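# Seat the grey arch's pegs into the stand's posts

## Task

Lower the grey arch onto the stand carefully so the peg beneath each green end slides into its post's hole and each green end comes to rest on top of its post. Do not hit or bear down hard on the stand with arms or hands, and do not shove, yank or jam the arch forcefully, since that counts as failure. The arch must stay seated on its own without the robot holding it. Finally open the grippers and move the arms away.

## Robot and tools

Robot: two Franka FR3 seven-joint arms, left_arm and right_arm, each with a Robotiq 140 two-finger gripper and a fisheye wrist camera. Base origins in the scene frame: left_arm at (+0.010, +0.408, 0) m, quat_wxyz (+0.999, 0, 0, -0.033); right_arm at (+0.008, -0.313, 0) m, quat_wxyz (+0.995, 0, 0, +0.103).

Scene frame: origin on the table surface midway between the arms, +x out over the table, +z up, left_arm on the +y side. The names left and right are just labels and do not match image sides. Reported hand positions use this frame and can be a bit off, especially when an arm is stretched far.

execute_actions takes "actions", a list holding zero or one item, plus optional "pictures" (boolean; images come by default).
- Empty list: no command, just returns the current state.
- Motion item: {"rows": [[...]], "steps": n}. Up to 15 rows, n up to 15 (default 15). Each control step is 1/30 s and uses one row; if rows run out, the final row repeats.
- Wait item: {"steps": n} with n up to 300, no new command. Your reply time is counted inside those steps.
A rejected call sends nothing.

Every row has exactly 20 numbers covering both arms, even if one stays still: left_arm first (7 joint targets, then gripper position, force_limit, speed), then right_arm in the same 10-number layout. Joint values are absolute target angles in radians, in the same column order as the Joint positions line: waist -2.744..2.744, shoulder -1.784..1.784, upper arm roll -2.901..2.901, elbow -3.042..-0.152, forearm roll -2.807..2.807, wrist pitch 0.544..4.517, wrist roll -3.016..3.016. A target more than 0.018 rad beyond a range end, and further out than the current angle, gets the call refused. True ends may differ by up to 0.018 rad; targets past the true end are clipped there and the result may print "joint sent to its limit" (possibly about an earlier motion). Absence of that line does not prove more travel is available.

Motion speed: each step the commanded angle is kept within a lead of the measured one: 0.248 rad for waist, shoulder, upper arm roll and elbow, 0.677 forearm roll, 0.715 wrist pitch, 1.54 wrist roll. If a step's targets would move a gripper over 70 mm from where it is, that arm's targets are all pulled back toward the measured angles. Far targets therefore take several calls. Between replies the arms keep heading for the last row sent until everything nearly stops or a step is HELD.

Gripper numbers, all in [-1, 1] and absolute settings: position +1 = fully open (140 mm), about -0.8 = pads touching, -1 = close until blocked. force_limit: roughly 14 N at -1, 60 N at 0, 107 N at +1 (parts up to 40 mm wide). speed: roughly 30 mm/s at -1, 140 at 0, 250 at +1. To keep a gripper unchanged, resend its previous three numbers; 0 is a real command. Grip with position -1 and confirm object_status 2. object_status: 0 moving, 1 blocked while opening, 2 blocked while closing (holding), 3 reached target or pads met. To squeeze harder while at 2, raise force_limit and switch position between -1 and -0.98. position_measured is in counts (3 open, 230 closed), not millimetres. Fingers point along the gripper +z and close along its y axis; end_effector_position is the closed-pad point; tips extend about 33 mm past it closed, 9 mm open, and move about 24 mm further out while closing, so keep clearance above surfaces.

Result contents: a state line "left_arm: ... | right_arm: ..." with each end_effector_position (m) and end_effector_quat_wxyz; Joint positions (rad) and Joint velocities (rad/s), one block per arm; gripper object_status and position_measured; "joint command not followed" when a clearance check altered joint targets (gripper parts still ran); HELD marks steps whose row was partly or fully not sent; MOTOR HOT warnings; fault lines.

Faults: a joint torque reaching its load limit (waist 35, shoulder 35, upper arm roll 32, elbow 30, forearm roll 12, wrist pitch 12, wrist roll 12 N m), or an external force of 40 N on an arm, its gripper or held load (weight included), freezes that arm for 10 s and drops the rest of the call. Sustained holding heats motors; overheating brakes the arm until it cools (OVER-TEMPERATURE FAULT).

Cameras: cam_high, cam_low, cam_left_wrist, cam_right_wrist, each 504x504, returned in that order. Calibration (intrinsics, distortion, T_world_to_cam) is supplied and may be slightly off; a result lists cameras whose numbers changed.

Other tools: zoom_image {"camera", "region": [x0, y0, x1, y1]} in image pixels from the top-left, region at most 504x504, gives a sharper crop of that camera's latest image. show_instructions (no arguments) shows the reference pages, here "Buzz-wire game page 1". read_manual {"section": "licences"} returns licence text only. finished_scene {"scene": number} ends and grades the current scene irreversibly; the arch must already be seated and stable.

Avoid: dropping the arch, forcing pegs, striking the stand, knocking anything off the table, and arms colliding or pushing on each other. Loose objects may occasionally get a brief external push. Release and retreat before finishing.

Each tool is called after "Emit:" by a JSON object that holds its "name" and its "arguments", one argument or row to a line.

Reference images:

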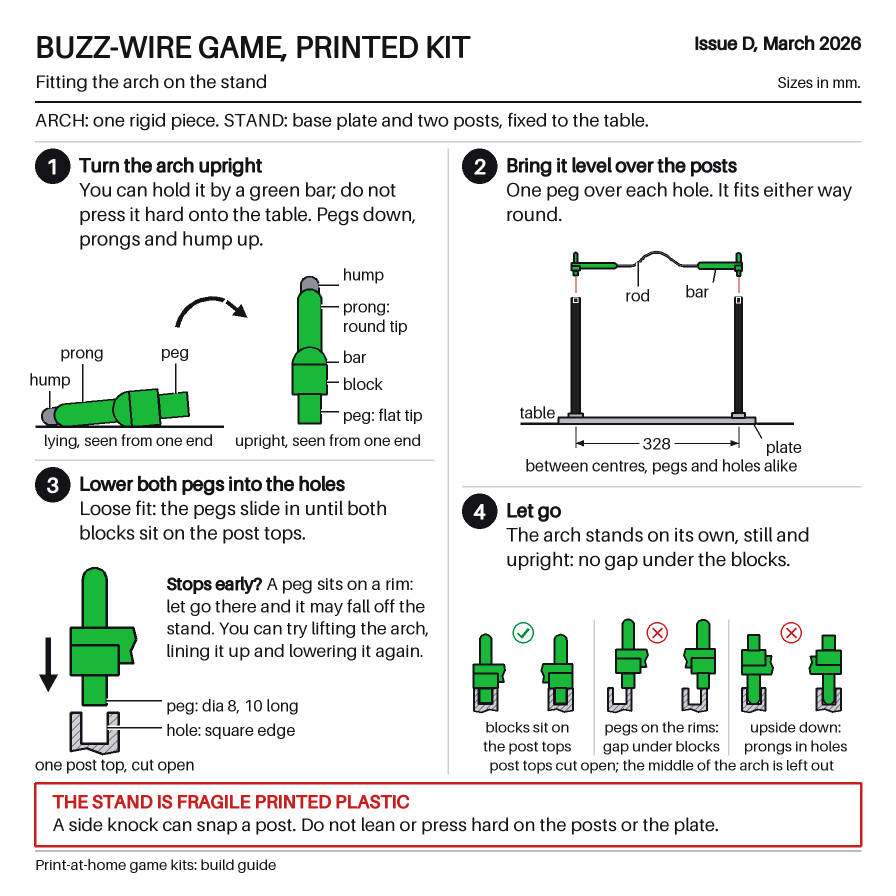

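## Session

Emit:
{"name": "execute_actions", "arguments": {
  "actions": []
}}

Scene clock: 0.00 s of 4600.00 s.
left_arm: end_effector_position=(+0.8144, +0.0649, +0.2000) position_measured=3 object_status=3 end_effector_quat_wxyz=(+0.143, +0.809, -0.498, +0.278) | right_arm: end_effector_position=(+0.7702, -0.1341, +0.4020) position_measured=3 object_status=3 end_effector_quat_wxyz=(-0.607, +0.673, -0.302, +0.294)
Joint positions: left_arm=[-0.15   0.716 -0.125 -1.294 -0.519  2.432 -0.431] | right_arm=[-0.087  0.119 -0.066 -2.042  2.127  2.359 -2.377]
Joint velocities: left_arm=[ 0.002 -0.001  0.    -0.    -0.001 -0.     0.002] | right_arm=[ 0.     0.001  0.001 -0.    -0.    -0.     0.001]

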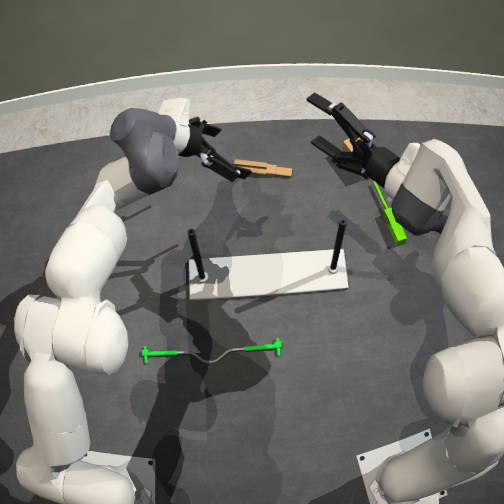

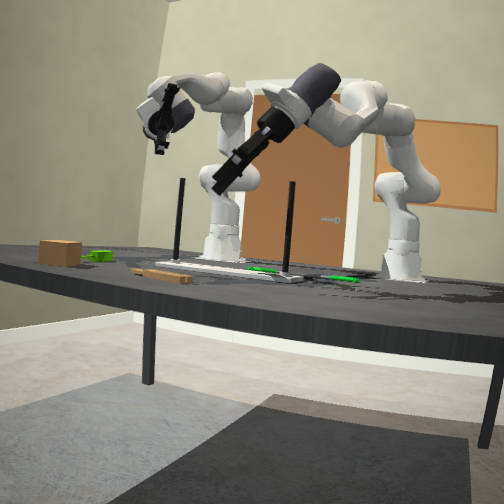

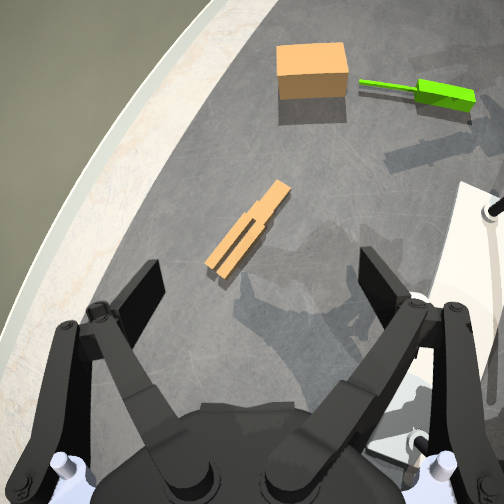

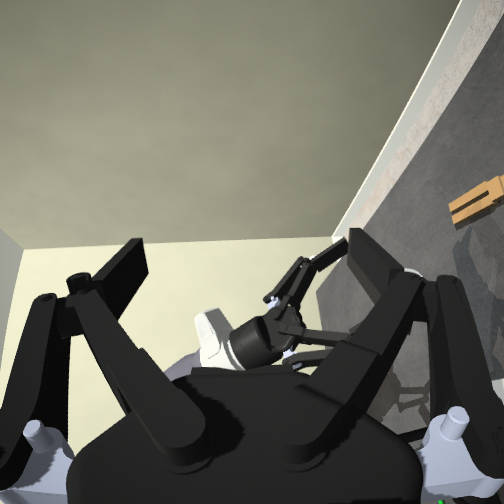

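Emit:
{"name": "zoom_image", "arguments": {
  "camera": "cam_high",
  "region": [120, 200, 370, 390]
}}

Emit:
{"name": "zoom_image", "arguments": {
  "camera": "cam_low",
  "region": [130, 160, 400, 310]
}}

Region (120, 200, 370, 390) of cam_high's 504x504 image, scaled by 2.016, with more detail than that image has; it fills the top 383 rows of this view, and the rest is white.

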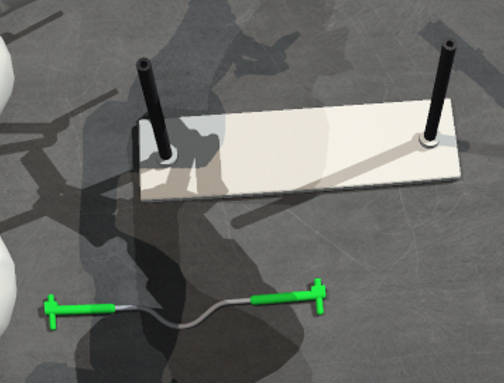

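Region (130, 160, 400, 310) of cam_low's 504x504 image, scaled by 1.867, with more detail than that image has.

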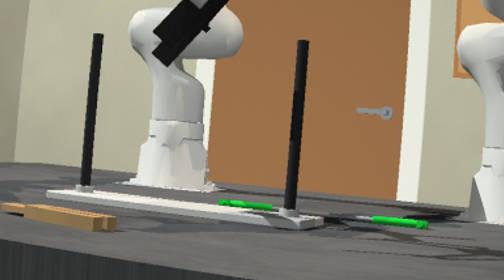

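Emit:
{"name": "execute_actions", "arguments": {
  "actions": [
    {"rows":[[-0.15,0.3,-0.125,-1.294,-0.519,2.432,-0.431,1,0,0,-0.831,0.119,-0.066,-2.042,2.127,2.359,-2.377,1,0,0]],"steps":15}
  ],
  "pictures": false
}}

Emit:
{"name": "execute_actions", "arguments": {
  "actions": [
    {"steps":20}
  ],
  "pictures": false
}}

Scene clock: 117.17 s of 4600.00 s.
left_arm: end_effector_position=(+0.8108, +0.0655, +0.4779) position_measured=3 object_status=3 end_effector_quat_wxyz=(+0.092, +0.750, -0.505, +0.417) | right_arm: end_effector_position=(+0.7826, -0.4275, +0.4026) position_measured=3 object_status=3 end_effector_quat_wxyz=(-0.542, +0.604, -0.423, +0.403)
Joint positions: left_arm=[-0.15   0.391 -0.125 -1.299 -0.519  2.429 -0.431] | right_arm=[-0.471  0.119 -0.06  -2.042  2.127  2.356 -2.377]
Joint velocities: left_arm=[-0.    -0.717 -0.     0.051  0.     0.005  0.002] | right_arm=[-0.801  0.    -0.045  0.    -0.001  0.    -0.   ]
Steps of this call (steps 1 to 90: nothing new was sent; then 113.67 s passed at rest; steps 91 to 105: all 15 steps of this action). Readings (joint positions | what the end effector reports):
91: left_arm=[-0.150 0.709 -0.125 -1.301 -0.519 2.430 -0.431] | right_arm=[-0.101 0.119 -0.057 -2.042 2.127 2.357 -2.377] | left_arm position_measured=3 object_status=3 | right_arm position_measured=3 object_status=3
92: left_arm=[-0.150 0.694 -0.125 -1.306 -0.519 2.429 -0.431] | right_arm=[-0.122 0.119 -0.053 -2.042 2.127 2.356 -2.377] | left_arm position_measured=3 object_status=3 | right_arm position_measured=3 object_status=3
94: left_arm=[-0.150 0.654 -0.125 -1.308 -0.519 2.428 -0.431] | right_arm=[-0.171 0.119 -0.052 -2.042 2.127 2.356 -2.377] | left_arm position_measured=3 object_status=3 | right_arm position_measured=3 object_status=3
98: left_arm=[-0.150 0.561 -0.125 -1.306 -0.519 2.428 -0.431] | right_arm=[-0.278 0.119 -0.055 -2.042 2.127 2.356 -2.377] | left_arm position_measured=3 object_status=3 | right_arm position_measured=3 object_status=3
105: the state above

Scene clock: 117.83 s of 4600.00 s.
left_arm: end_effector_position=(+0.7958, +0.0695, +0.5592) position_measured=3 object_status=3 end_effector_quat_wxyz=(+0.075, +0.729, -0.504, +0.458) | right_arm: end_effector_position=(+0.6877, -0.7022, +0.4019) position_measured=3 object_status=3 end_effector_quat_wxyz=(+0.457, -0.516, +0.528, -0.496)
Joint positions: left_arm=[-0.15   0.301 -0.125 -1.294 -0.519  2.433 -0.431] | right_arm=[-0.833  0.119 -0.07  -2.042  2.127  2.359 -2.377]
Joint velocities: left_arm=[ 0.001  0.     0.001  0.001  0.001 -0.    -0.002] | right_arm=[ 0.017  0.001  0.03  -0.001  0.001  0.    -0.001]
Steps of this call (steps 1 to 20: the robot went on to your last target). Readings (joint positions | what the end effector reports):
1: left_arm=[-0.150 0.367 -0.125 -1.298 -0.519 2.429 -0.431] | right_arm=[-0.499 0.119 -0.060 -2.042 2.127 2.356 -2.377] | left_arm position_measured=3 object_status=3 | right_arm position_measured=3 object_status=3
2: left_arm=[-0.150 0.343 -0.125 -1.296 -0.519 2.429 -0.431] | right_arm=[-0.527 0.119 -0.061 -2.042 2.127 2.356 -2.377] | left_arm position_measured=3 object_status=3 | right_arm position_measured=3 object_status=3
4: left_arm=[-0.150 0.308 -0.125 -1.289 -0.519 2.432 -0.431] | right_arm=[-0.583 0.119 -0.062 -2.042 2.127 2.356 -2.377] | left_arm position_measured=3 object_status=3 | right_arm position_measured=3 object_status=3
8: left_arm=[-0.150 0.288 -0.125 -1.285 -0.519 2.434 -0.431] | right_arm=[-0.695 0.119 -0.063 -2.042 2.127 2.356 -2.377] | left_arm position_measured=3 object_status=3 | right_arm position_measured=3 object_status=3
20: the state above

Emit:
{"name": "execute_actions", "arguments": {
  "actions": [
    {"rows":[[-0.727,0,0,-1.6,0,1.6,-0.818,-0.3,0,0,-0.831,0.368,0,-2.089,1.396,1.43,-2.47,1,0,0]],"steps":15}
  ],
  "pictures": false
}}

Emit:
{"name": "execute_actions", "arguments": {
  "actions": [
    {"steps":25}
  ],
  "pictures": false
}}

Emit:
{"name": "execute_actions", "arguments": {
  "actions": [
    {"rows":[[-0.727,0.114,0,-2.2,0,2.314,-0.818,-0.3,0,0,-0.831,0.368,0,-2.089,1.396,1.43,-2.47,1,0,0]],"steps":15}
  ],
  "pictures": false
}}

Emit:
{"name": "execute_actions", "arguments": {
  "actions": [
    {"steps":20}
  ]
}}

Scene clock: 122.67 s of 4600.00 s.
left_arm: end_effector_position=(+0.5885, +0.0032, +0.4611) position_measured=108 object_status=0 end_effector_quat_wxyz=(+0.049, +0.711, -0.665, +0.223) | right_arm: end_effector_position=(+0.6931, -0.5095, +0.2834) position_measured=3 object_status=3 end_effector_quat_wxyz=(-0.554, +0.679, -0.353, +0.326)
Joint positions: left_arm=[-0.44   0.086 -0.034 -1.514 -0.202  2.015 -0.558] | right_arm=[-0.835  0.288 -0.029 -2.069  1.706  1.937 -2.402]
Joint velocities: left_arm=[-0.728 -0.292  0.055 -0.277  0.464 -0.754 -0.259] | right_arm=[ 0.01   0.27   0.077 -0.062 -0.696 -0.877 -0.06 ]
Steps of this call (steps 1 to 15: the robot went on to your last target; steps 16 to 90: nothing new was sent; then 1.33 s passed at rest; steps 91 to 105: all 15 steps of this action). Readings (joint positions | what the end effector reports):
91: left_arm=[-0.160 0.289 -0.112 -1.310 -0.494 2.409 -0.440] | right_arm=[-0.835 0.124 -0.067 -2.041 2.099 2.337 -2.379] | left_arm position_measured=3 object_status=0 | right_arm position_measured=3 object_status=3
92: left_arm=[-0.174 0.273 -0.101 -1.330 -0.467 2.379 -0.448] | right_arm=[-0.836 0.135 -0.066 -2.041 2.067 2.311 -2.380] | left_arm position_measured=9 object_status=0 | right_arm position_measured=3 object_status=3
94: left_arm=[-0.207 0.239 -0.086 -1.367 -0.418 2.321 -0.465] | right_arm=[-0.836 0.161 -0.060 -2.044 2.004 2.260 -2.383] | left_arm position_measured=24 object_status=0 | right_arm position_measured=3 object_status=3
98: left_arm=[-0.281 0.174 -0.064 -1.431 -0.332 2.206 -0.498] | right_arm=[-0.836 0.214 -0.047 -2.054 1.888 2.149 -2.390] | left_arm position_measured=55 object_status=0 | right_arm position_measured=3 object_status=3
105: the state above

Scene clock: 123.50 s of 4600.00 s.
left_arm: end_effector_position=(+0.4006, +0.0077, +0.4021) position_measured=167 object_status=3 end_effector_quat_wxyz=(+0.002, +0.704, -0.710, +0.004) | right_arm: end_effector_position=(+0.5888, -0.3351, +0.2820) position_measured=3 object_status=3 end_effector_quat_wxyz=(+0.690, -0.694, +0.149, -0.141)
Joint positions: left_arm=[-0.727  0.002 -0.003 -1.599 -0.004  1.608 -0.788] | right_arm=[-0.83   0.368 -0.001 -2.089  1.401  1.442 -2.459]
Joint velocities: left_arm=[ 0.001  0.     0.001 -0.002  0.006 -0.039 -0.085] | right_arm=[ 0.     0.001 -0.001 -0.    -0.01  -0.054 -0.025]
Steps of this call (steps 1 to 25: the robot went on to your last target). Readings (joint positions | what the end effector reports):
1: left_arm=[-0.467 0.077 -0.030 -1.523 -0.185 1.990 -0.567] | right_arm=[-0.835 0.297 -0.026 -2.070 1.681 1.906 -2.404] | left_arm position_measured=115 object_status=0 | right_arm position_measured=3 object_status=3
2: left_arm=[-0.495 0.068 -0.027 -1.532 -0.170 1.965 -0.576] | right_arm=[-0.835 0.306 -0.024 -2.072 1.657 1.875 -2.407] | left_arm position_measured=123 object_status=0 | right_arm position_measured=3 object_status=3
4: left_arm=[-0.552 0.052 -0.022 -1.548 -0.139 1.913 -0.596] | right_arm=[-0.835 0.322 -0.019 -2.076 1.609 1.812 -2.411] | left_arm position_measured=138 object_status=0 | right_arm position_measured=3 object_status=3
8: left_arm=[-0.660 0.022 -0.015 -1.578 -0.075 1.795 -0.647] | right_arm=[-0.834 0.348 -0.011 -2.082 1.518 1.681 -2.423] | left_arm position_measured=166 object_status=0 | right_arm position_measured=3 object_status=3
25: the state above

Scene clock: 124.00 s of 4600.00 s.
left_arm: end_effector_position=(+0.3724, +0.0371, +0.1183) position_measured=167 object_status=3 end_effector_quat_wxyz=(+0.001, +0.710, -0.703, -0.050) | right_arm: end_effector_position=(+0.5873, -0.3336, +0.2838) position_measured=3 object_status=3 end_effector_quat_wxyz=(+0.692, -0.693, +0.144, -0.142)
Joint positions: left_arm=[-0.727  0.124 -0.003 -2.171 -0.003  2.195 -0.803] | right_arm=[-0.83   0.368 -0.001 -2.089  1.4    1.434 -2.465]
Joint velocities: left_arm=[-0.001  0.175  0.    -0.598  0.001  0.63  -0.034] | right_arm=[ 0.     0.     0.001 -0.    -0.001 -0.002 -0.006]
Steps of this call (steps 1 to 15: all 15 steps of this action). Readings (joint positions | what the end effector reports):
1: left_arm=[-0.727 -0.000 -0.003 -1.616 -0.003 1.647 -0.789] | right_arm=[-0.830 0.368 -0.001 -2.089 1.401 1.441 -2.460] | left_arm position_measured=167 object_status=3 | right_arm position_measured=3 object_status=3
2: left_arm=[-0.727 0.004 -0.003 -1.640 -0.003 1.693 -0.789] | right_arm=[-0.830 0.368 -0.001 -2.089 1.401 1.440 -2.461] | left_arm position_measured=167 object_status=3 | right_arm position_measured=3 object_status=3
4: left_arm=[-0.727 0.023 -0.003 -1.699 -0.003 1.785 -0.791] | right_arm=[-0.830 0.368 -0.001 -2.089 1.401 1.438 -2.462] | left_arm position_measured=167 object_status=3 | right_arm position_measured=3 object_status=3
8: left_arm=[-0.727 0.067 -0.003 -1.861 -0.003 1.963 -0.795] | right_arm=[-0.830 0.368 -0.001 -2.089 1.400 1.435 -2.463] | left_arm position_measured=167 object_status=3 | right_arm position_measured=3 object_status=3
15: the state above

Scene clock: 124.67 s of 4600.00 s.
left_arm: end_effector_position=(+0.3893, +0.0200, +0.1192) position_measured=167 object_status=3 end_effector_quat_wxyz=(+0.001, +0.714, -0.700, -0.002) | right_arm: end_effector_position=(+0.5872, -0.3336, +0.2839) position_measured=3 object_status=3 end_effector_quat_wxyz=(+0.692, -0.693, +0.144, -0.142)
Joint positions: left_arm=[-0.727  0.115 -0.003 -2.2   -0.003  2.31  -0.813] | right_arm=[-0.83   0.368 -0.001 -2.089  1.4    1.434 -2.466]
Joint velocities: left_arm=[ 0.002 -0.    -0.001 -0.    -0.     0.012 -0.002] | right_arm=[-0.002 -0.     0.001 -0.    -0.001  0.     0.   ]
Steps of this call (steps 1 to 20: the robot went on to your last target). Readings (joint positions | what the end effector reports):
1: left_arm=[-0.727 0.127 -0.003 -2.186 -0.003 2.214 -0.804] | right_arm=[-0.830 0.368 -0.001 -2.089 1.400 1.434 -2.465] | left_arm position_measured=167 object_status=3 | right_arm position_measured=3 object_status=3
2: left_arm=[-0.727 0.128 -0.003 -2.195 -0.003 2.230 -0.805] | right_arm=[-0.830 0.368 -0.001 -2.089 1.400 1.434 -2.465] | left_arm position_measured=167 object_status=3 | right_arm position_measured=3 object_status=3
4: left_arm=[-0.727 0.125 -0.003 -2.200 -0.003 2.256 -0.807] | right_arm=[-0.830 0.368 -0.001 -2.089 1.400 1.434 -2.466] | left_arm position_measured=167 object_status=3 | right_arm position_measured=3 object_status=3
8: left_arm=[-0.727 0.116 -0.003 -2.200 -0.003 2.287 -0.809] | right_arm=[-0.830 0.368 -0.001 -2.089 1.400 1.434 -2.466] | left_arm position_measured=167 object_status=3 | right_arm position_measured=3 object_status=3
20: the state above
camera_calibration (this result's frames):
cam_left_wrist: T_world_to_cam=[[-0.995887, 0.0781866, -0.0457748, 0.403003], [0.056128, 0.929032, 0.365718, -0.0646091], [0.0711205, 0.361645, -0.929599, 0.275059], [0, 0, 0, 1]] pos_world=[0.38541, -0.0709595, 0.297771]
cam_right_wrist: T_world_to_cam=[[-0.0738699, 0.00586662, -0.997251, 0.326455], [-0.997262, 0.00289819, 0.0738878, 0.563971], [0.00332369, 0.999979, 0.00563647, 0.520854], [0, 0, 0, 1]] pos_world=[0.584811, -0.524392, 0.280951]

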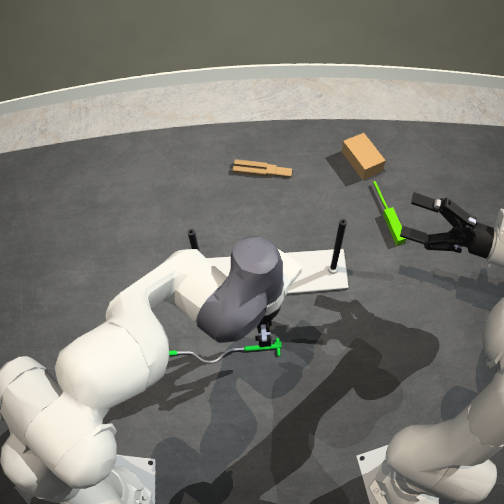

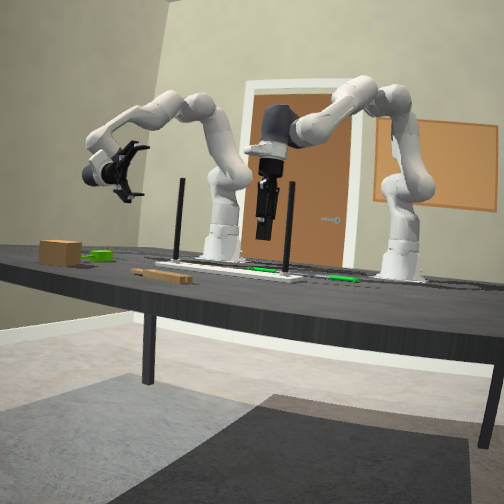

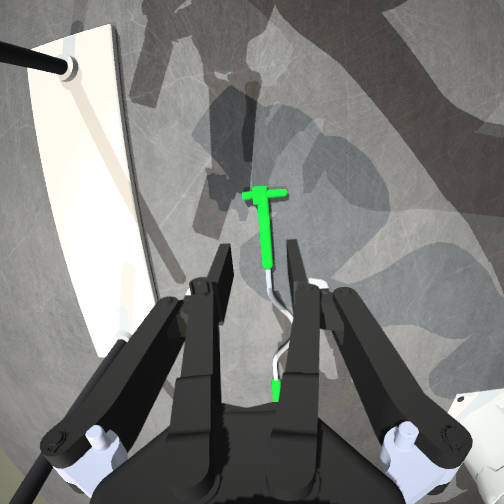

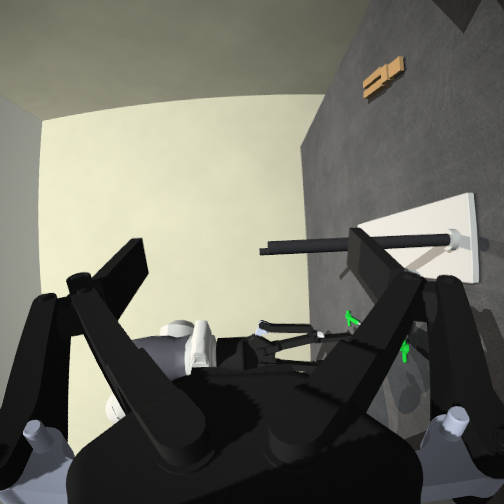

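Emit:
{"name": "execute_actions", "arguments": {
  "actions": [
    {"rows":[[-0.727,0.15,0,-2.212,0,2.362,-0.825,-0.3,0,0,-0.831,0.368,0,-2.089,1.396,1.43,-2.47,1,0,0],[-0.727,0.15,0,-2.212,0,2.362,-0.825,-0.3,0,0,-0.831,0.368,0,-2.089,1.396,1.43,-2.47,1,0,0],[-0.727,0.15,0,-2.212,0,2.362,-0.825,-0.3,0,0,-0.831,0.368,0,-2.089,1.396,1.43,-2.47,1,0,0],[-0.727,0.185,0,-2.224,0,2.41,-0.825,-0.3,0,0,-0.831,0.368,0,-2.089,1.396,1.43,-2.47,1,0,0],[-0.727,0.185,0,-2.224,0,2.41,-0.825,-0.3,0,0,-0.831,0.368,0,-2.089,1.396,1.43,-2.47,1,0,0],[-0.727,0.185,0,-2.224,0,2.41,-0.825,-0.3,0,0,-0.831,0.368,0,-2.089,1.396,1.43,-2.47,1,0,0],[-0.727,0.22,0,-2.236,0,2.458,-0.825,-0.3,0,0,-0.831,0.368,0,-2.089,1.396,1.43,-2.47,1,0,0]],"steps":15}
  ],
  "pictures": false
}}

Emit:
{"name": "execute_actions", "arguments": {
  "actions": [
    {"steps":15}
  ]
}}

Scene clock: 136.63 s of 4600.00 s.
left_arm: end_effector_position=(+0.3858, +0.0237, +0.0570) position_measured=167 object_status=3 end_effector_quat_wxyz=(+0.001, +0.716, -0.698, -0.010) | right_arm: end_effector_position=(+0.5872, -0.3335, +0.2839) position_measured=3 object_status=3 end_effector_quat_wxyz=(+0.692, -0.693, +0.143, -0.142)
Joint positions: left_arm=[-0.727  0.222 -0.002 -2.237 -0.003  2.44  -0.819] | right_arm=[-0.83   0.368 -0.001 -2.089  1.4    1.434 -2.467]
Joint velocities: left_arm=[ 0.    -0.003  0.     0.004 -0.     0.1   -0.006] | right_arm=[ 0.001 -0.001 -0.001 -0.    -0.     0.001 -0.001]
Steps of this call (steps 1 to 15: the robot went on to your last target; steps 16 to 90: nothing new was sent; then 8.47 s passed at rest; steps 91 to 105: all 15 steps of this action). Readings (joint positions | what the end effector reports):
91: left_arm=[-0.727 0.118 -0.003 -2.200 -0.003 2.320 -0.814] | right_arm=[-0.830 0.368 -0.001 -2.089 1.400 1.434 -2.467] | left_arm position_measured=167 object_status=3 | right_arm position_measured=3 object_status=3
92: left_arm=[-0.727 0.126 -0.003 -2.202 -0.003 2.328 -0.815] | right_arm=[-0.830 0.368 -0.001 -2.089 1.400 1.434 -2.467] | left_arm position_measured=167 object_status=3 | right_arm position_measured=3 object_status=3
94: left_arm=[-0.727 0.144 -0.003 -2.208 -0.003 2.347 -0.816] | right_arm=[-0.830 0.368 -0.001 -2.089 1.400 1.434 -2.467] | left_arm position_measured=167 object_status=3 | right_arm position_measured=3 object_status=3
98: left_arm=[-0.727 0.193 -0.002 -2.225 -0.003 2.396 -0.818] | right_arm=[-0.830 0.368 -0.001 -2.089 1.400 1.434 -2.467] | left_arm position_measured=167 object_status=3 | right_arm position_measured=3 object_status=3
105: the state above

Scene clock: 137.13 s of 4600.00 s.
left_arm: end_effector_position=(+0.3895, +0.0200, +0.0586) position_measured=167 object_status=3 end_effector_quat_wxyz=(+0.001, +0.717, -0.697, -0.002) | right_arm: end_effector_position=(+0.5872, -0.3335, +0.2839) position_measured=3 object_status=3 end_effector_quat_wxyz=(+0.692, -0.693, +0.143, -0.142)
Joint positions: left_arm=[-0.727  0.221 -0.002 -2.237 -0.003  2.455 -0.82 ] | right_arm=[-0.83   0.368 -0.001 -2.089  1.4    1.434 -2.467]
Joint velocities: left_arm=[-0.    -0.001  0.     0.001 -0.     0.004 -0.   ] | right_arm=[ 0.002 -0.002  0.002 -0.001  0.001 -0.002  0.002]
Steps of this call (steps 1 to 15: the robot went on to your last target). Readings (joint positions | what the end effector reports):
1: left_arm=[-0.727 0.222 -0.002 -2.237 -0.003 2.443 -0.819] | right_arm=[-0.830 0.368 -0.001 -2.089 1.400 1.434 -2.467] | left_arm position_measured=167 object_status=3 | right_arm position_measured=3 object_status=3
2: left_arm=[-0.727 0.221 -0.002 -2.237 -0.003 2.445 -0.820] | right_arm=[-0.830 0.368 -0.001 -2.089 1.400 1.434 -2.467] | left_arm position_measured=167 object_status=3 | right_arm position_measured=3 object_status=3
4: left_arm=[-0.727 0.221 -0.002 -2.237 -0.003 2.449 -0.820] | right_arm=[-0.830 0.368 -0.001 -2.089 1.400 1.434 -2.467] | left_arm position_measured=167 object_status=3 | right_arm position_measured=3 object_status=3
8: left_arm=[-0.727 0.221 -0.002 -2.237 -0.003 2.453 -0.820] | right_arm=[-0.830 0.368 -0.001 -2.089 1.400 1.434 -2.467] | left_arm position_measured=167 object_status=3 | right_arm position_measured=3 object_status=3
15: the state above
camera_calibration (this result's frames):
cam_left_wrist: T_world_to_cam=[[-0.996434, 0.0700227, -0.04708, 0.400874], [0.0481027, 0.929821, 0.364856, -0.0392633], [0.0693242, 0.36129, -0.929873, 0.219457], [0, 0, 0, 1]] pos_world=[0.386119, -0.0708499, 0.237265]
cam_right_wrist: T_world_to_cam=[[-0.0736369, 0.00581275, -0.997268, 0.326318], [-0.99728, 0.0027476, 0.0736538, 0.563955], [0.00316822, 0.999979, 0.00559461, 0.520927], [0, 0, 0, 1]] pos_world=[0.5848, -0.524362, 0.280975]

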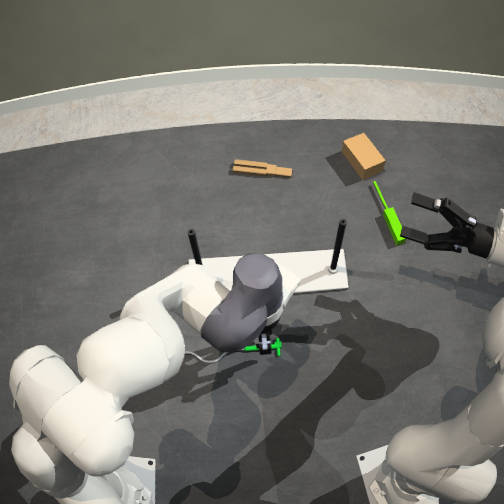

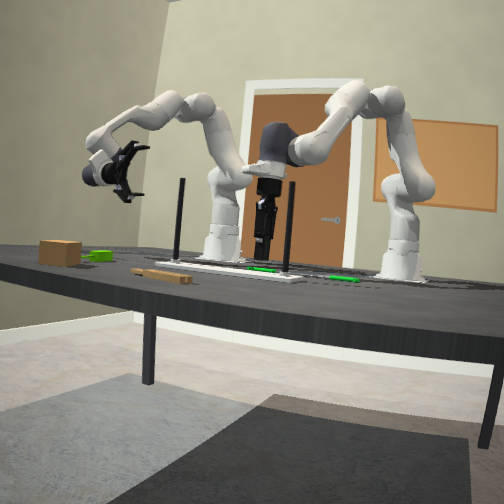

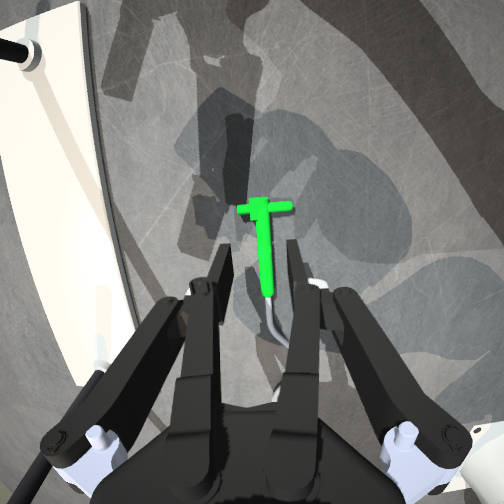

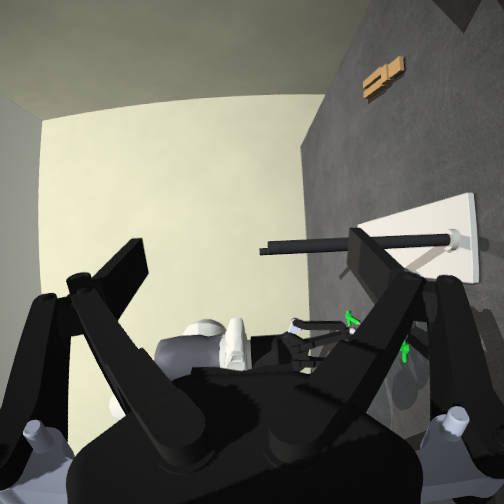

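Emit:
{"name": "execute_actions", "arguments": {
  "actions": [
    {"rows":[[-0.718,0.205,0,-2.27,0,2.478,-0.818,-0.3,0,0,-0.831,0.368,0,-2.089,1.396,1.43,-2.47,1,0,0],[-0.718,0.205,0,-2.27,0,2.478,-0.818,-0.3,0,0,-0.831,0.368,0,-2.089,1.396,1.43,-2.47,1,0,0],[-0.718,0.205,0,-2.27,0,2.478,-0.818,-0.3,0,0,-0.831,0.368,0,-2.089,1.396,1.43,-2.47,1,0,0],[-0.718,0.205,0,-2.27,0,2.478,-0.818,-0.3,0,0,-0.831,0.368,0,-2.089,1.396,1.43,-2.47,1,0,0],[-0.718,0.205,0,-2.27,0,2.478,-0.818,-0.3,0,0,-0.831,0.368,0,-2.089,1.396,1.43,-2.47,1,0,0],[-0.718,0.205,0,-2.27,0,2.478,-0.818,-0.3,0,0,-0.831,0.368,0,-2.089,1.396,1.43,-2.47,1,0,0],[-0.718,0.228,0,-2.2735,0,2.504,-0.818,-0.3,0,0,-0.831,0.368,0,-2.089,1.396,1.43,-2.47,1,0,0]],"steps":15}
  ],
  "pictures": false
}}

Emit:
{"name": "execute_actions", "arguments": {
  "actions": [
    {"steps":15}
  ]
}}

Emit:
{"name": "zoom_image", "arguments": {
  "camera": "cam_low",
  "region": [230, 235, 300, 285]
}}

Emit:
{"name": "zoom_image", "arguments": {
  "camera": "cam_right_wrist",
  "region": [300, 290, 430, 390]
}}

Scene clock: 149.97 s of 4600.00 s.
left_arm: end_effector_position=(+0.3863, +0.0298, +0.0449) position_measured=167 object_status=3 end_effector_quat_wxyz=(+0.001, +0.720, -0.694, -0.002) | right_arm: end_effector_position=(+0.5872, -0.3335, +0.2839) position_measured=3 object_status=3 end_effector_quat_wxyz=(+0.692, -0.693, +0.143, -0.142)
Joint positions: left_arm=[-0.719  0.227 -0.002 -2.273 -0.003  2.496 -0.821] | right_arm=[-0.83   0.368 -0.001 -2.089  1.4    1.434 -2.467]
Joint velocities: left_arm=[ 0.     0.001 -0.    -0.001 -0.001  0.036  0.002] | right_arm=[ 0.001 -0.001 -0.002 -0.001  0.001  0.001 -0.001]
Steps of this call (steps 1 to 15: the robot went on to your last target; steps 16 to 90: nothing new was sent; then 9.33 s passed at rest; steps 91 to 105: all 15 steps of this action). Readings (joint positions | what the end effector reports):
91: left_arm=[-0.726 0.218 -0.003 -2.244 -0.003 2.460 -0.821] | right_arm=[-0.830 0.368 -0.001 -2.089 1.400 1.434 -2.467] | left_arm position_measured=167 object_status=3 | right_arm position_measured=3 object_status=3
92: left_arm=[-0.724 0.213 -0.003 -2.252 -0.003 2.463 -0.821] | right_arm=[-0.830 0.368 -0.001 -2.089 1.400 1.434 -2.467] | left_arm position_measured=167 object_status=3 | right_arm position_measured=3 object_status=3
94: left_arm=[-0.721 0.209 -0.002 -2.262 -0.003 2.467 -0.821] | right_arm=[-0.830 0.368 -0.001 -2.089 1.400 1.434 -2.467] | left_arm position_measured=167 object_status=3 | right_arm position_measured=3 object_status=3
98: left_arm=[-0.719 0.214 -0.002 -2.268 -0.003 2.480 -0.821] | right_arm=[-0.830 0.368 -0.001 -2.089 1.400 1.434 -2.467] | left_arm position_measured=167 object_status=3 | right_arm position_measured=3 object_status=3
105: the state above

Scene clock: 150.47 s of 4600.00 s.
left_arm: end_effector_position=(+0.3876, +0.0286, +0.0454) position_measured=167 object_status=3 end_effector_quat_wxyz=(+0.001, +0.720, -0.694, +0.001) | right_arm: end_effector_position=(+0.5872, -0.3335, +0.2839) position_measured=3 object_status=3 end_effector_quat_wxyz=(+0.692, -0.693, +0.143, -0.142)
Joint positions: left_arm=[-0.719  0.227 -0.002 -2.273 -0.003  2.502 -0.821] | right_arm=[-0.83   0.368 -0.001 -2.089  1.4    1.434 -2.467]
Joint velocities: left_arm=[ 0.     0.001  0.001  0.001 -0.     0.003 -0.   ] | right_arm=[ 0.001 -0.    -0.    -0.001 -0.001  0.001 -0.001]
Steps of this call (steps 1 to 15: the robot went on to your last target). Readings (joint positions | what the end effector reports):
1: left_arm=[-0.719 0.227 -0.002 -2.273 -0.003 2.497 -0.821] | right_arm=[-0.830 0.368 -0.001 -2.089 1.400 1.434 -2.467] | left_arm position_measured=167 object_status=3 | right_arm position_measured=3 object_status=3
2: left_arm=[-0.719 0.227 -0.002 -2.273 -0.003 2.498 -0.821] | right_arm=[-0.830 0.368 -0.001 -2.089 1.400 1.434 -2.467] | left_arm position_measured=167 object_status=3 | right_arm position_measured=3 object_status=3
4: left_arm=[-0.719 0.227 -0.002 -2.273 -0.003 2.499 -0.821] | right_arm=[-0.830 0.368 -0.001 -2.089 1.400 1.434 -2.467] | left_arm position_measured=167 object_status=3 | right_arm position_measured=3 object_status=3
8: left_arm=[-0.719 0.227 -0.002 -2.273 -0.003 2.501 -0.821] | right_arm=[-0.830 0.368 -0.001 -2.089 1.400 1.434 -2.467] | left_arm position_measured=167 object_status=3 | right_arm position_measured=3 object_status=3
15: the state above
All arms were judged still, so your last target was given up. Only a new action makes them travel on or press farther. Fingers that are still opening or closing keep moving.
camera_calibration (this result's frames):
cam_left_wrist: T_world_to_cam=[[-0.996844, 0.0612337, -0.050531, 0.398282], [0.0388375, 0.931243, 0.362324, -0.0386304], [0.0692431, 0.359218, -0.930681, 0.204312], [0, 0, 0, 1]] pos_world=[0.384378, -0.0618065, 0.224272]
cam_right_wrist: T_world_to_cam=[[-0.0735968, 0.00581204, -0.997271, 0.3263], [-0.997283, 0.00268618, 0.0736133, 0.563931], [0.0031067, 0.99998, 0.00559856, 0.520949], [0, 0, 0, 1]] pos_world=[0.584795, -0.52435, 0.28098]

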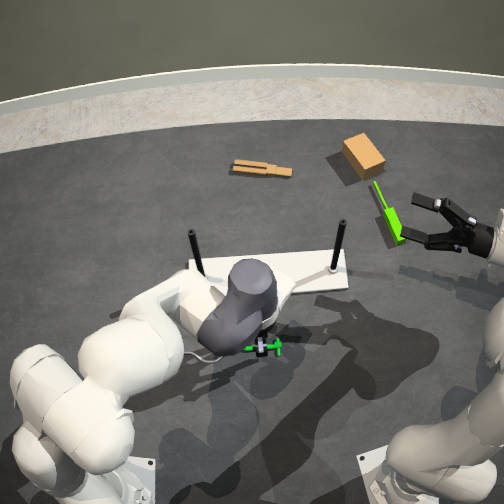

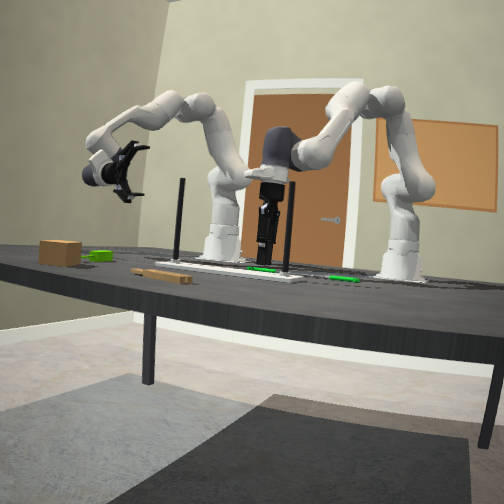

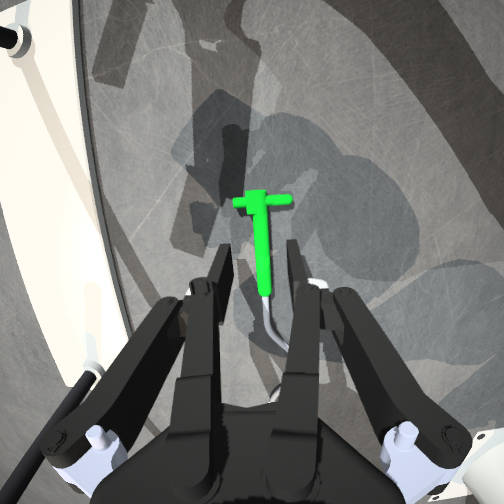

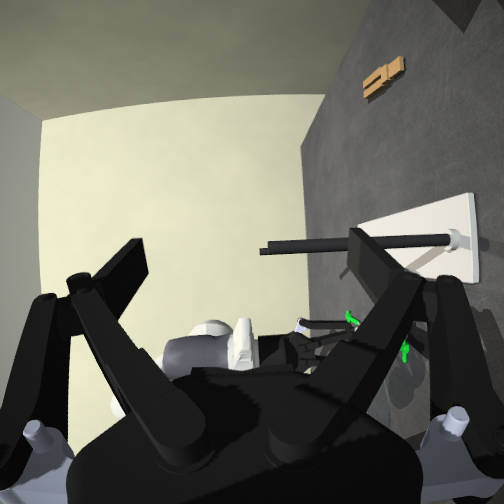

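Region (230, 235, 300, 285) of cam_low's 504x504 image, scaled by 7.200, with more detail than that image has; it fills the top 360 rows of this view, and the rest is white.

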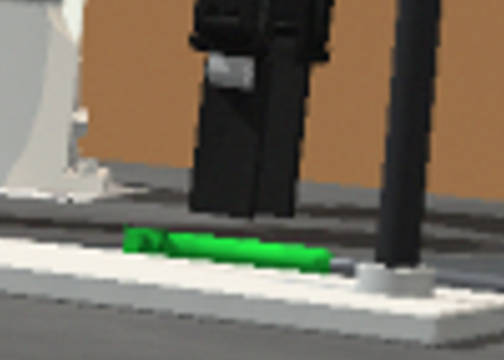

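Region (300, 290, 430, 390) of cam_right_wrist's 504x504 image, scaled by 3.877, with more detail than that image has; it fills the top 388 rows of this view, and the rest is white.

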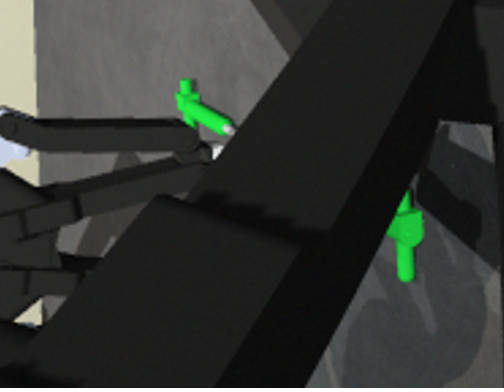

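Emit:
{"name": "execute_actions", "arguments": {
  "actions": [
    {"rows":[[-0.718,0.238,0,-2.2745,0,2.515,-0.825,-0.5,0,-1,-0.831,0.368,0,-2.089,1.396,1.43,-2.47,1,0,0],[-0.718,0.238,0,-2.2745,0,2.515,-0.825,-0.5,0,-1,-0.831,0.368,0,-2.089,1.396,1.43,-2.47,1,0,0],[-0.718,0.238,0,-2.2745,0,2.515,-0.825,-0.5,0,-1,-0.831,0.368,0,-2.089,1.396,1.43,-2.47,1,0,0],[-0.718,0.238,0,-2.2745,0,2.515,-0.825,-0.5,0,-1,-0.831,0.368,0,-2.089,1.396,1.43,-2.47,1,0,0],[-0.718,0.2485,0,-2.2755,0,2.526,-0.825,-0.5,0,-1,-0.831,0.368,0,-2.089,1.396,1.43,-2.47,1,0,0]],"steps":15}
  ],
  "pictures": false
}}

Emit:
{"name": "execute_actions", "arguments": {
  "actions": [
    {"steps":15}
  ]
}}

Emit:
{"name": "zoom_image", "arguments": {
  "camera": "cam_low",
  "region": [230, 235, 300, 285]
}}

Scene clock: 157.30 s of 4600.00 s.
left_arm: end_effector_position=(+0.3873, +0.0289, +0.0358) position_measured=189 object_status=0 end_effector_quat_wxyz=(+0.001, +0.720, -0.694, -0.000) | right_arm: end_effector_position=(+0.5872, -0.3335, +0.2840) position_measured=3 object_status=3 end_effector_quat_wxyz=(+0.692, -0.693, +0.143, -0.142)
Joint positions: left_arm=[-0.719  0.248 -0.002 -2.275 -0.003  2.522 -0.821] | right_arm=[-0.83   0.368 -0.001 -2.089  1.4    1.433 -2.467]
Joint velocities: left_arm=[-0.001 -0.001  0.001  0.001 -0.001  0.011 -0.001] | right_arm=[-0.001 -0.001  0.    -0.001  0.     0.001  0.002]
Steps of this call (steps 1 to 90: nothing new was sent; then 3.33 s passed at rest; steps 91 to 105: all 15 steps of this action). Readings (joint positions | what the end effector reports):
91: left_arm=[-0.719 0.229 -0.002 -2.273 -0.003 2.504 -0.821] | right_arm=[-0.830 0.368 -0.001 -2.089 1.400 1.433 -2.467] | left_arm position_measured=167 object_status=0 | right_arm position_measured=3 object_status=3
92: left_arm=[-0.719 0.231 -0.002 -2.273 -0.003 2.506 -0.821] | right_arm=[-0.830 0.368 -0.001 -2.089 1.400 1.433 -2.467] | left_arm position_measured=168 object_status=0 | right_arm position_measured=3 object_status=3
94: left_arm=[-0.719 0.234 -0.002 -2.273 -0.003 2.508 -0.821] | right_arm=[-0.830 0.368 -0.001 -2.089 1.400 1.433 -2.467] | left_arm position_measured=172 object_status=0 | right_arm position_measured=3 object_status=3
98: left_arm=[-0.719 0.245 -0.002 -2.274 -0.003 2.517 -0.821] | right_arm=[-0.830 0.368 -0.001 -2.089 1.400 1.433 -2.467] | left_arm position_measured=178 object_status=0 | right_arm position_measured=3 object_status=3
105: the state above

Scene clock: 157.80 s of 4600.00 s.
left_arm: end_effector_position=(+0.3877, +0.0285, +0.0359) position_measured=192 object_status=3 end_effector_quat_wxyz=(+0.001, +0.720, -0.694, +0.001) | right_arm: end_effector_position=(+0.5872, -0.3335, +0.2840) position_measured=3 object_status=3 end_effector_quat_wxyz=(+0.692, -0.693, +0.143, -0.142)
Joint positions: left_arm=[-0.719  0.248 -0.002 -2.275 -0.003  2.524 -0.821] | right_arm=[-0.83   0.368 -0.001 -2.089  1.4    1.433 -2.467]
Joint velocities: left_arm=[-0.    -0.    -0.002 -0.002 -0.     0.001  0.001] | right_arm=[-0.001 -0.001  0.002 -0.    -0.    -0.     0.   ]
Steps of this call (steps 1 to 15: the robot went on to your last target). Readings (joint positions | what the end effector reports):
1: left_arm=[-0.719 0.248 -0.002 -2.275 -0.003 2.522 -0.821] | right_arm=[-0.830 0.368 -0.001 -2.089 1.400 1.433 -2.467] | left_arm position_measured=191 object_status=0 | right_arm position_measured=3 object_status=3
2: left_arm=[-0.719 0.248 -0.002 -2.275 -0.003 2.523 -0.821] | right_arm=[-0.830 0.368 -0.001 -2.089 1.400 1.433 -2.467] | left_arm position_measured=192 object_status=0 | right_arm position_measured=3 object_status=3
4: left_arm=[-0.719 0.248 -0.002 -2.275 -0.003 2.523 -0.821] | right_arm=[-0.830 0.368 -0.001 -2.089 1.400 1.433 -2.467] | left_arm position_measured=192 object_status=0 | right_arm position_measured=3 object_status=3
8: left_arm=[-0.719 0.248 -0.002 -2.275 -0.003 2.524 -0.821] | right_arm=[-0.830 0.368 -0.001 -2.089 1.400 1.433 -2.467] | left_arm position_measured=192 object_status=3 | right_arm position_measured=3 object_status=3
15: the state above
All arms were judged still, so your last target was given up. Only a new action makes them travel on or press farther. Fingers that are still opening or closing keep moving.
camera_calibration (this result's frames):
cam_left_wrist: T_world_to_cam=[[-0.996838, 0.0611343, -0.0507692, 0.397934], [0.0386728, 0.931323, 0.362134, -0.0350563], [0.0694214, 0.359026, -0.930742, 0.19545], [0, 0, 0, 1]] pos_world=[0.384463, -0.0618503, 0.214812]
cam_right_wrist: T_world_to_cam=[[-0.0735751, 0.00581288, -0.997273, 0.32629], [-0.997285, 0.00264624, 0.0735914, 0.563914], [0.0030668, 0.99998, 0.0056024, 0.520964], [0, 0, 0, 1]] pos_world=[0.584792, -0.524342, 0.280983]

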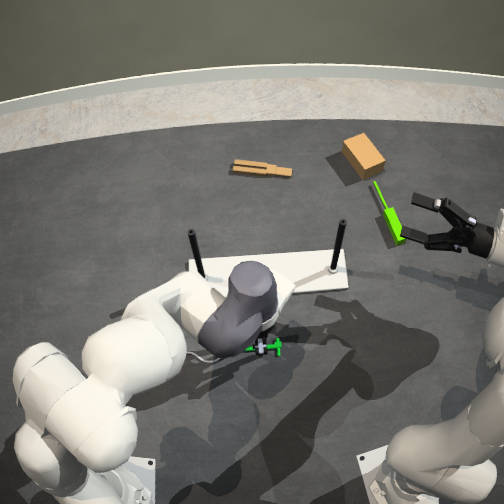

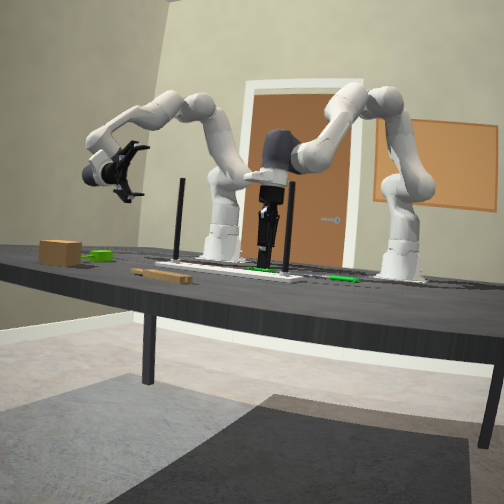

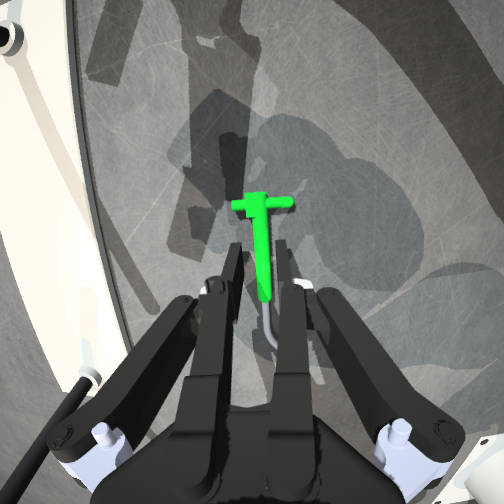

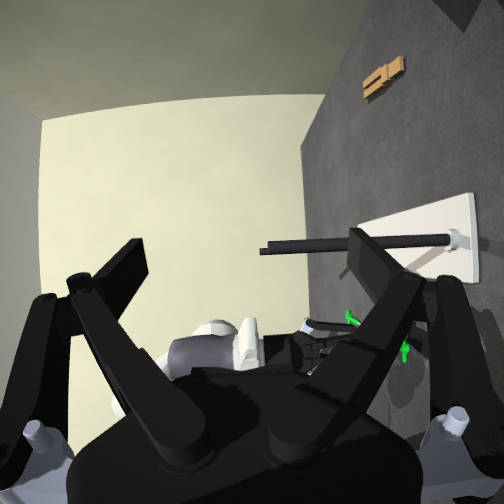

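Region (230, 235, 300, 285) of cam_low's 504x504 image, scaled by 7.200, with more detail than that image has; it fills the top 360 rows of this view, and the rest is white.

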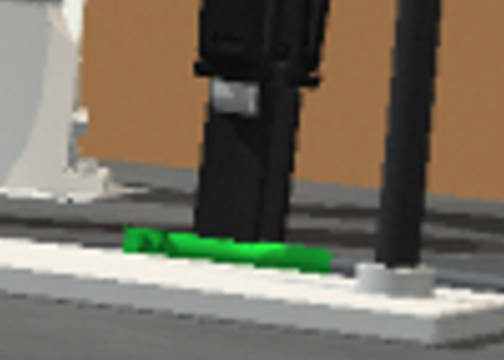

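Emit:
{"name": "execute_actions", "arguments": {
  "actions": [
    {"rows":[[-0.718,0.255,0,-2.276,0,2.533,-0.83,-0.5,0,-1,-0.831,0.368,0,-2.089,1.396,1.43,-2.47,1,0,0],[-0.718,0.255,0,-2.276,0,2.533,-0.83,-0.5,0,-1,-0.831,0.368,0,-2.089,1.396,1.43,-2.47,1,0,0],[-0.718,0.255,0,-2.276,0,2.533,-0.83,-0.5,0,-1,-0.831,0.368,0,-2.089,1.396,1.43,-2.47,1,0,0],[-0.718,0.255,0,-2.276,0,2.533,-0.83,-0.5,0,-1,-0.831,0.368,0,-2.089,1.396,1.43,-2.47,1,0,0],[-0.718,0.262,0,-2.277,0,2.539,-0.83,-0.5,0,-1,-0.831,0.368,0,-2.089,1.396,1.43,-2.47,1,0,0]],"steps":15}
  ]
}}

Emit:
{"name": "zoom_image", "arguments": {
  "camera": "cam_low",
  "region": [230, 235, 300, 285]
}}

Scene clock: 163.07 s of 4600.00 s.
left_arm: end_effector_position=(+0.3871, +0.0292, +0.0294) position_measured=192 object_status=3 end_effector_quat_wxyz=(+0.001, +0.721, -0.693, -0.001) | right_arm: end_effector_position=(+0.5872, -0.3335, +0.2840) position_measured=3 object_status=3 end_effector_quat_wxyz=(+0.692, -0.693, +0.143, -0.142)
Joint positions: left_arm=[-0.719  0.261 -0.002 -2.276 -0.003  2.536 -0.825] | right_arm=[-0.83   0.368 -0.001 -2.089  1.4    1.433 -2.467]
Joint velocities: left_arm=[ 0.    -0.002  0.     0.     0.001  0.007 -0.004] | right_arm=[ 0.     0.    -0.001 -0.002 -0.001  0.    -0.002]
Steps of this call (steps 1 to 90: nothing new was sent; then 1.77 s passed at rest; steps 91 to 105: all 15 steps of this action). Readings (joint positions | what the end effector reports):
91: left_arm=[-0.719 0.248 -0.002 -2.275 -0.003 2.525 -0.821] | right_arm=[-0.830 0.368 -0.001 -2.089 1.400 1.433 -2.467] | left_arm position_measured=192 object_status=3 | right_arm position_measured=3 object_status=3
92: left_arm=[-0.719 0.250 -0.002 -2.275 -0.003 2.526 -0.822] | right_arm=[-0.830 0.368 -0.001 -2.089 1.400 1.433 -2.467] | left_arm position_measured=192 object_status=3 | right_arm position_measured=3 object_status=3
94: left_arm=[-0.719 0.252 -0.002 -2.275 -0.003 2.528 -0.822] | right_arm=[-0.830 0.368 -0.001 -2.089 1.400 1.433 -2.467] | left_arm position_measured=192 object_status=3 | right_arm position_measured=3 object_status=3
98: left_arm=[-0.719 0.259 -0.002 -2.276 -0.003 2.533 -0.824] | right_arm=[-0.830 0.368 -0.001 -2.089 1.400 1.433 -2.467] | left_arm position_measured=192 object_status=3 | right_arm position_measured=3 object_status=3
105: the state above
camera_calibration (this result's frames):
cam_left_wrist: T_world_to_cam=[[-0.997169, 0.0572068, -0.0487992, 0.397097], [0.0355951, 0.930794, 0.363806, -0.0321196], [0.0662342, 0.361039, -0.930196, 0.190309], [0, 0, 0, 1]] pos_world=[0.384511, -0.061529, 0.208088]
cam_right_wrist: T_world_to_cam=[[-0.0735612, 0.00581492, -0.997274, 0.326286], [-0.997286, 0.00261994, 0.0735774, 0.563903], [0.00304064, 0.99998, 0.00560641, 0.520973], [0, 0, 0, 1]] pos_world=[0.58479, -0.524337, 0.280985]

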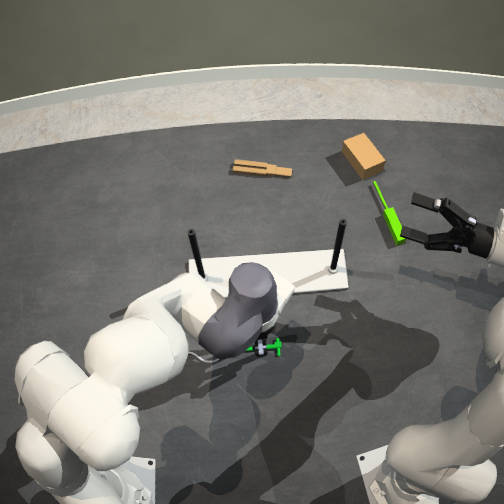

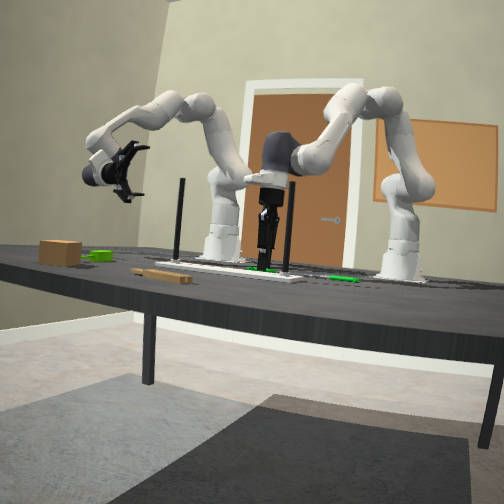

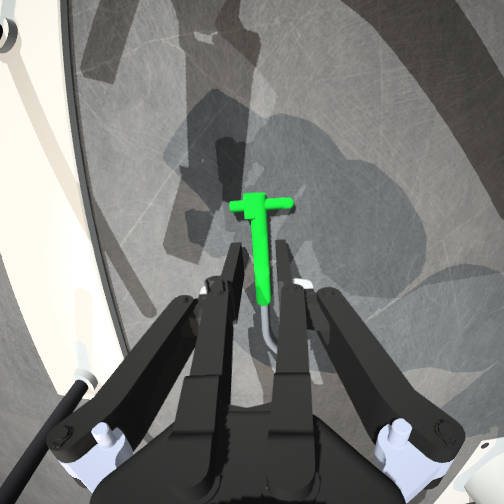

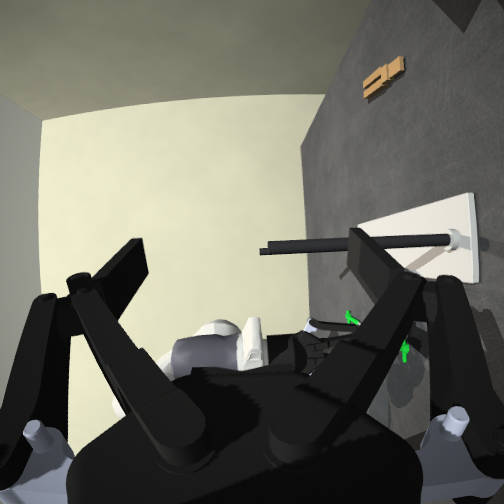

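Region (230, 235, 300, 285) of cam_low's 504x504 image, scaled by 7.200, with more detail than that image has; it fills the top 360 rows of this view, and the rest is white.

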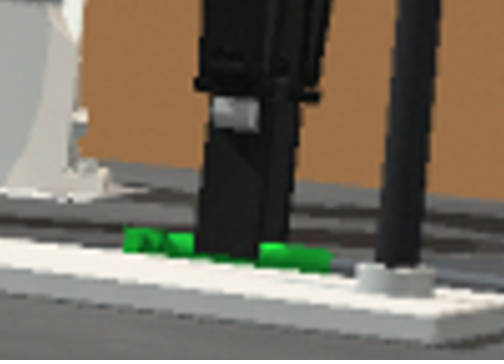

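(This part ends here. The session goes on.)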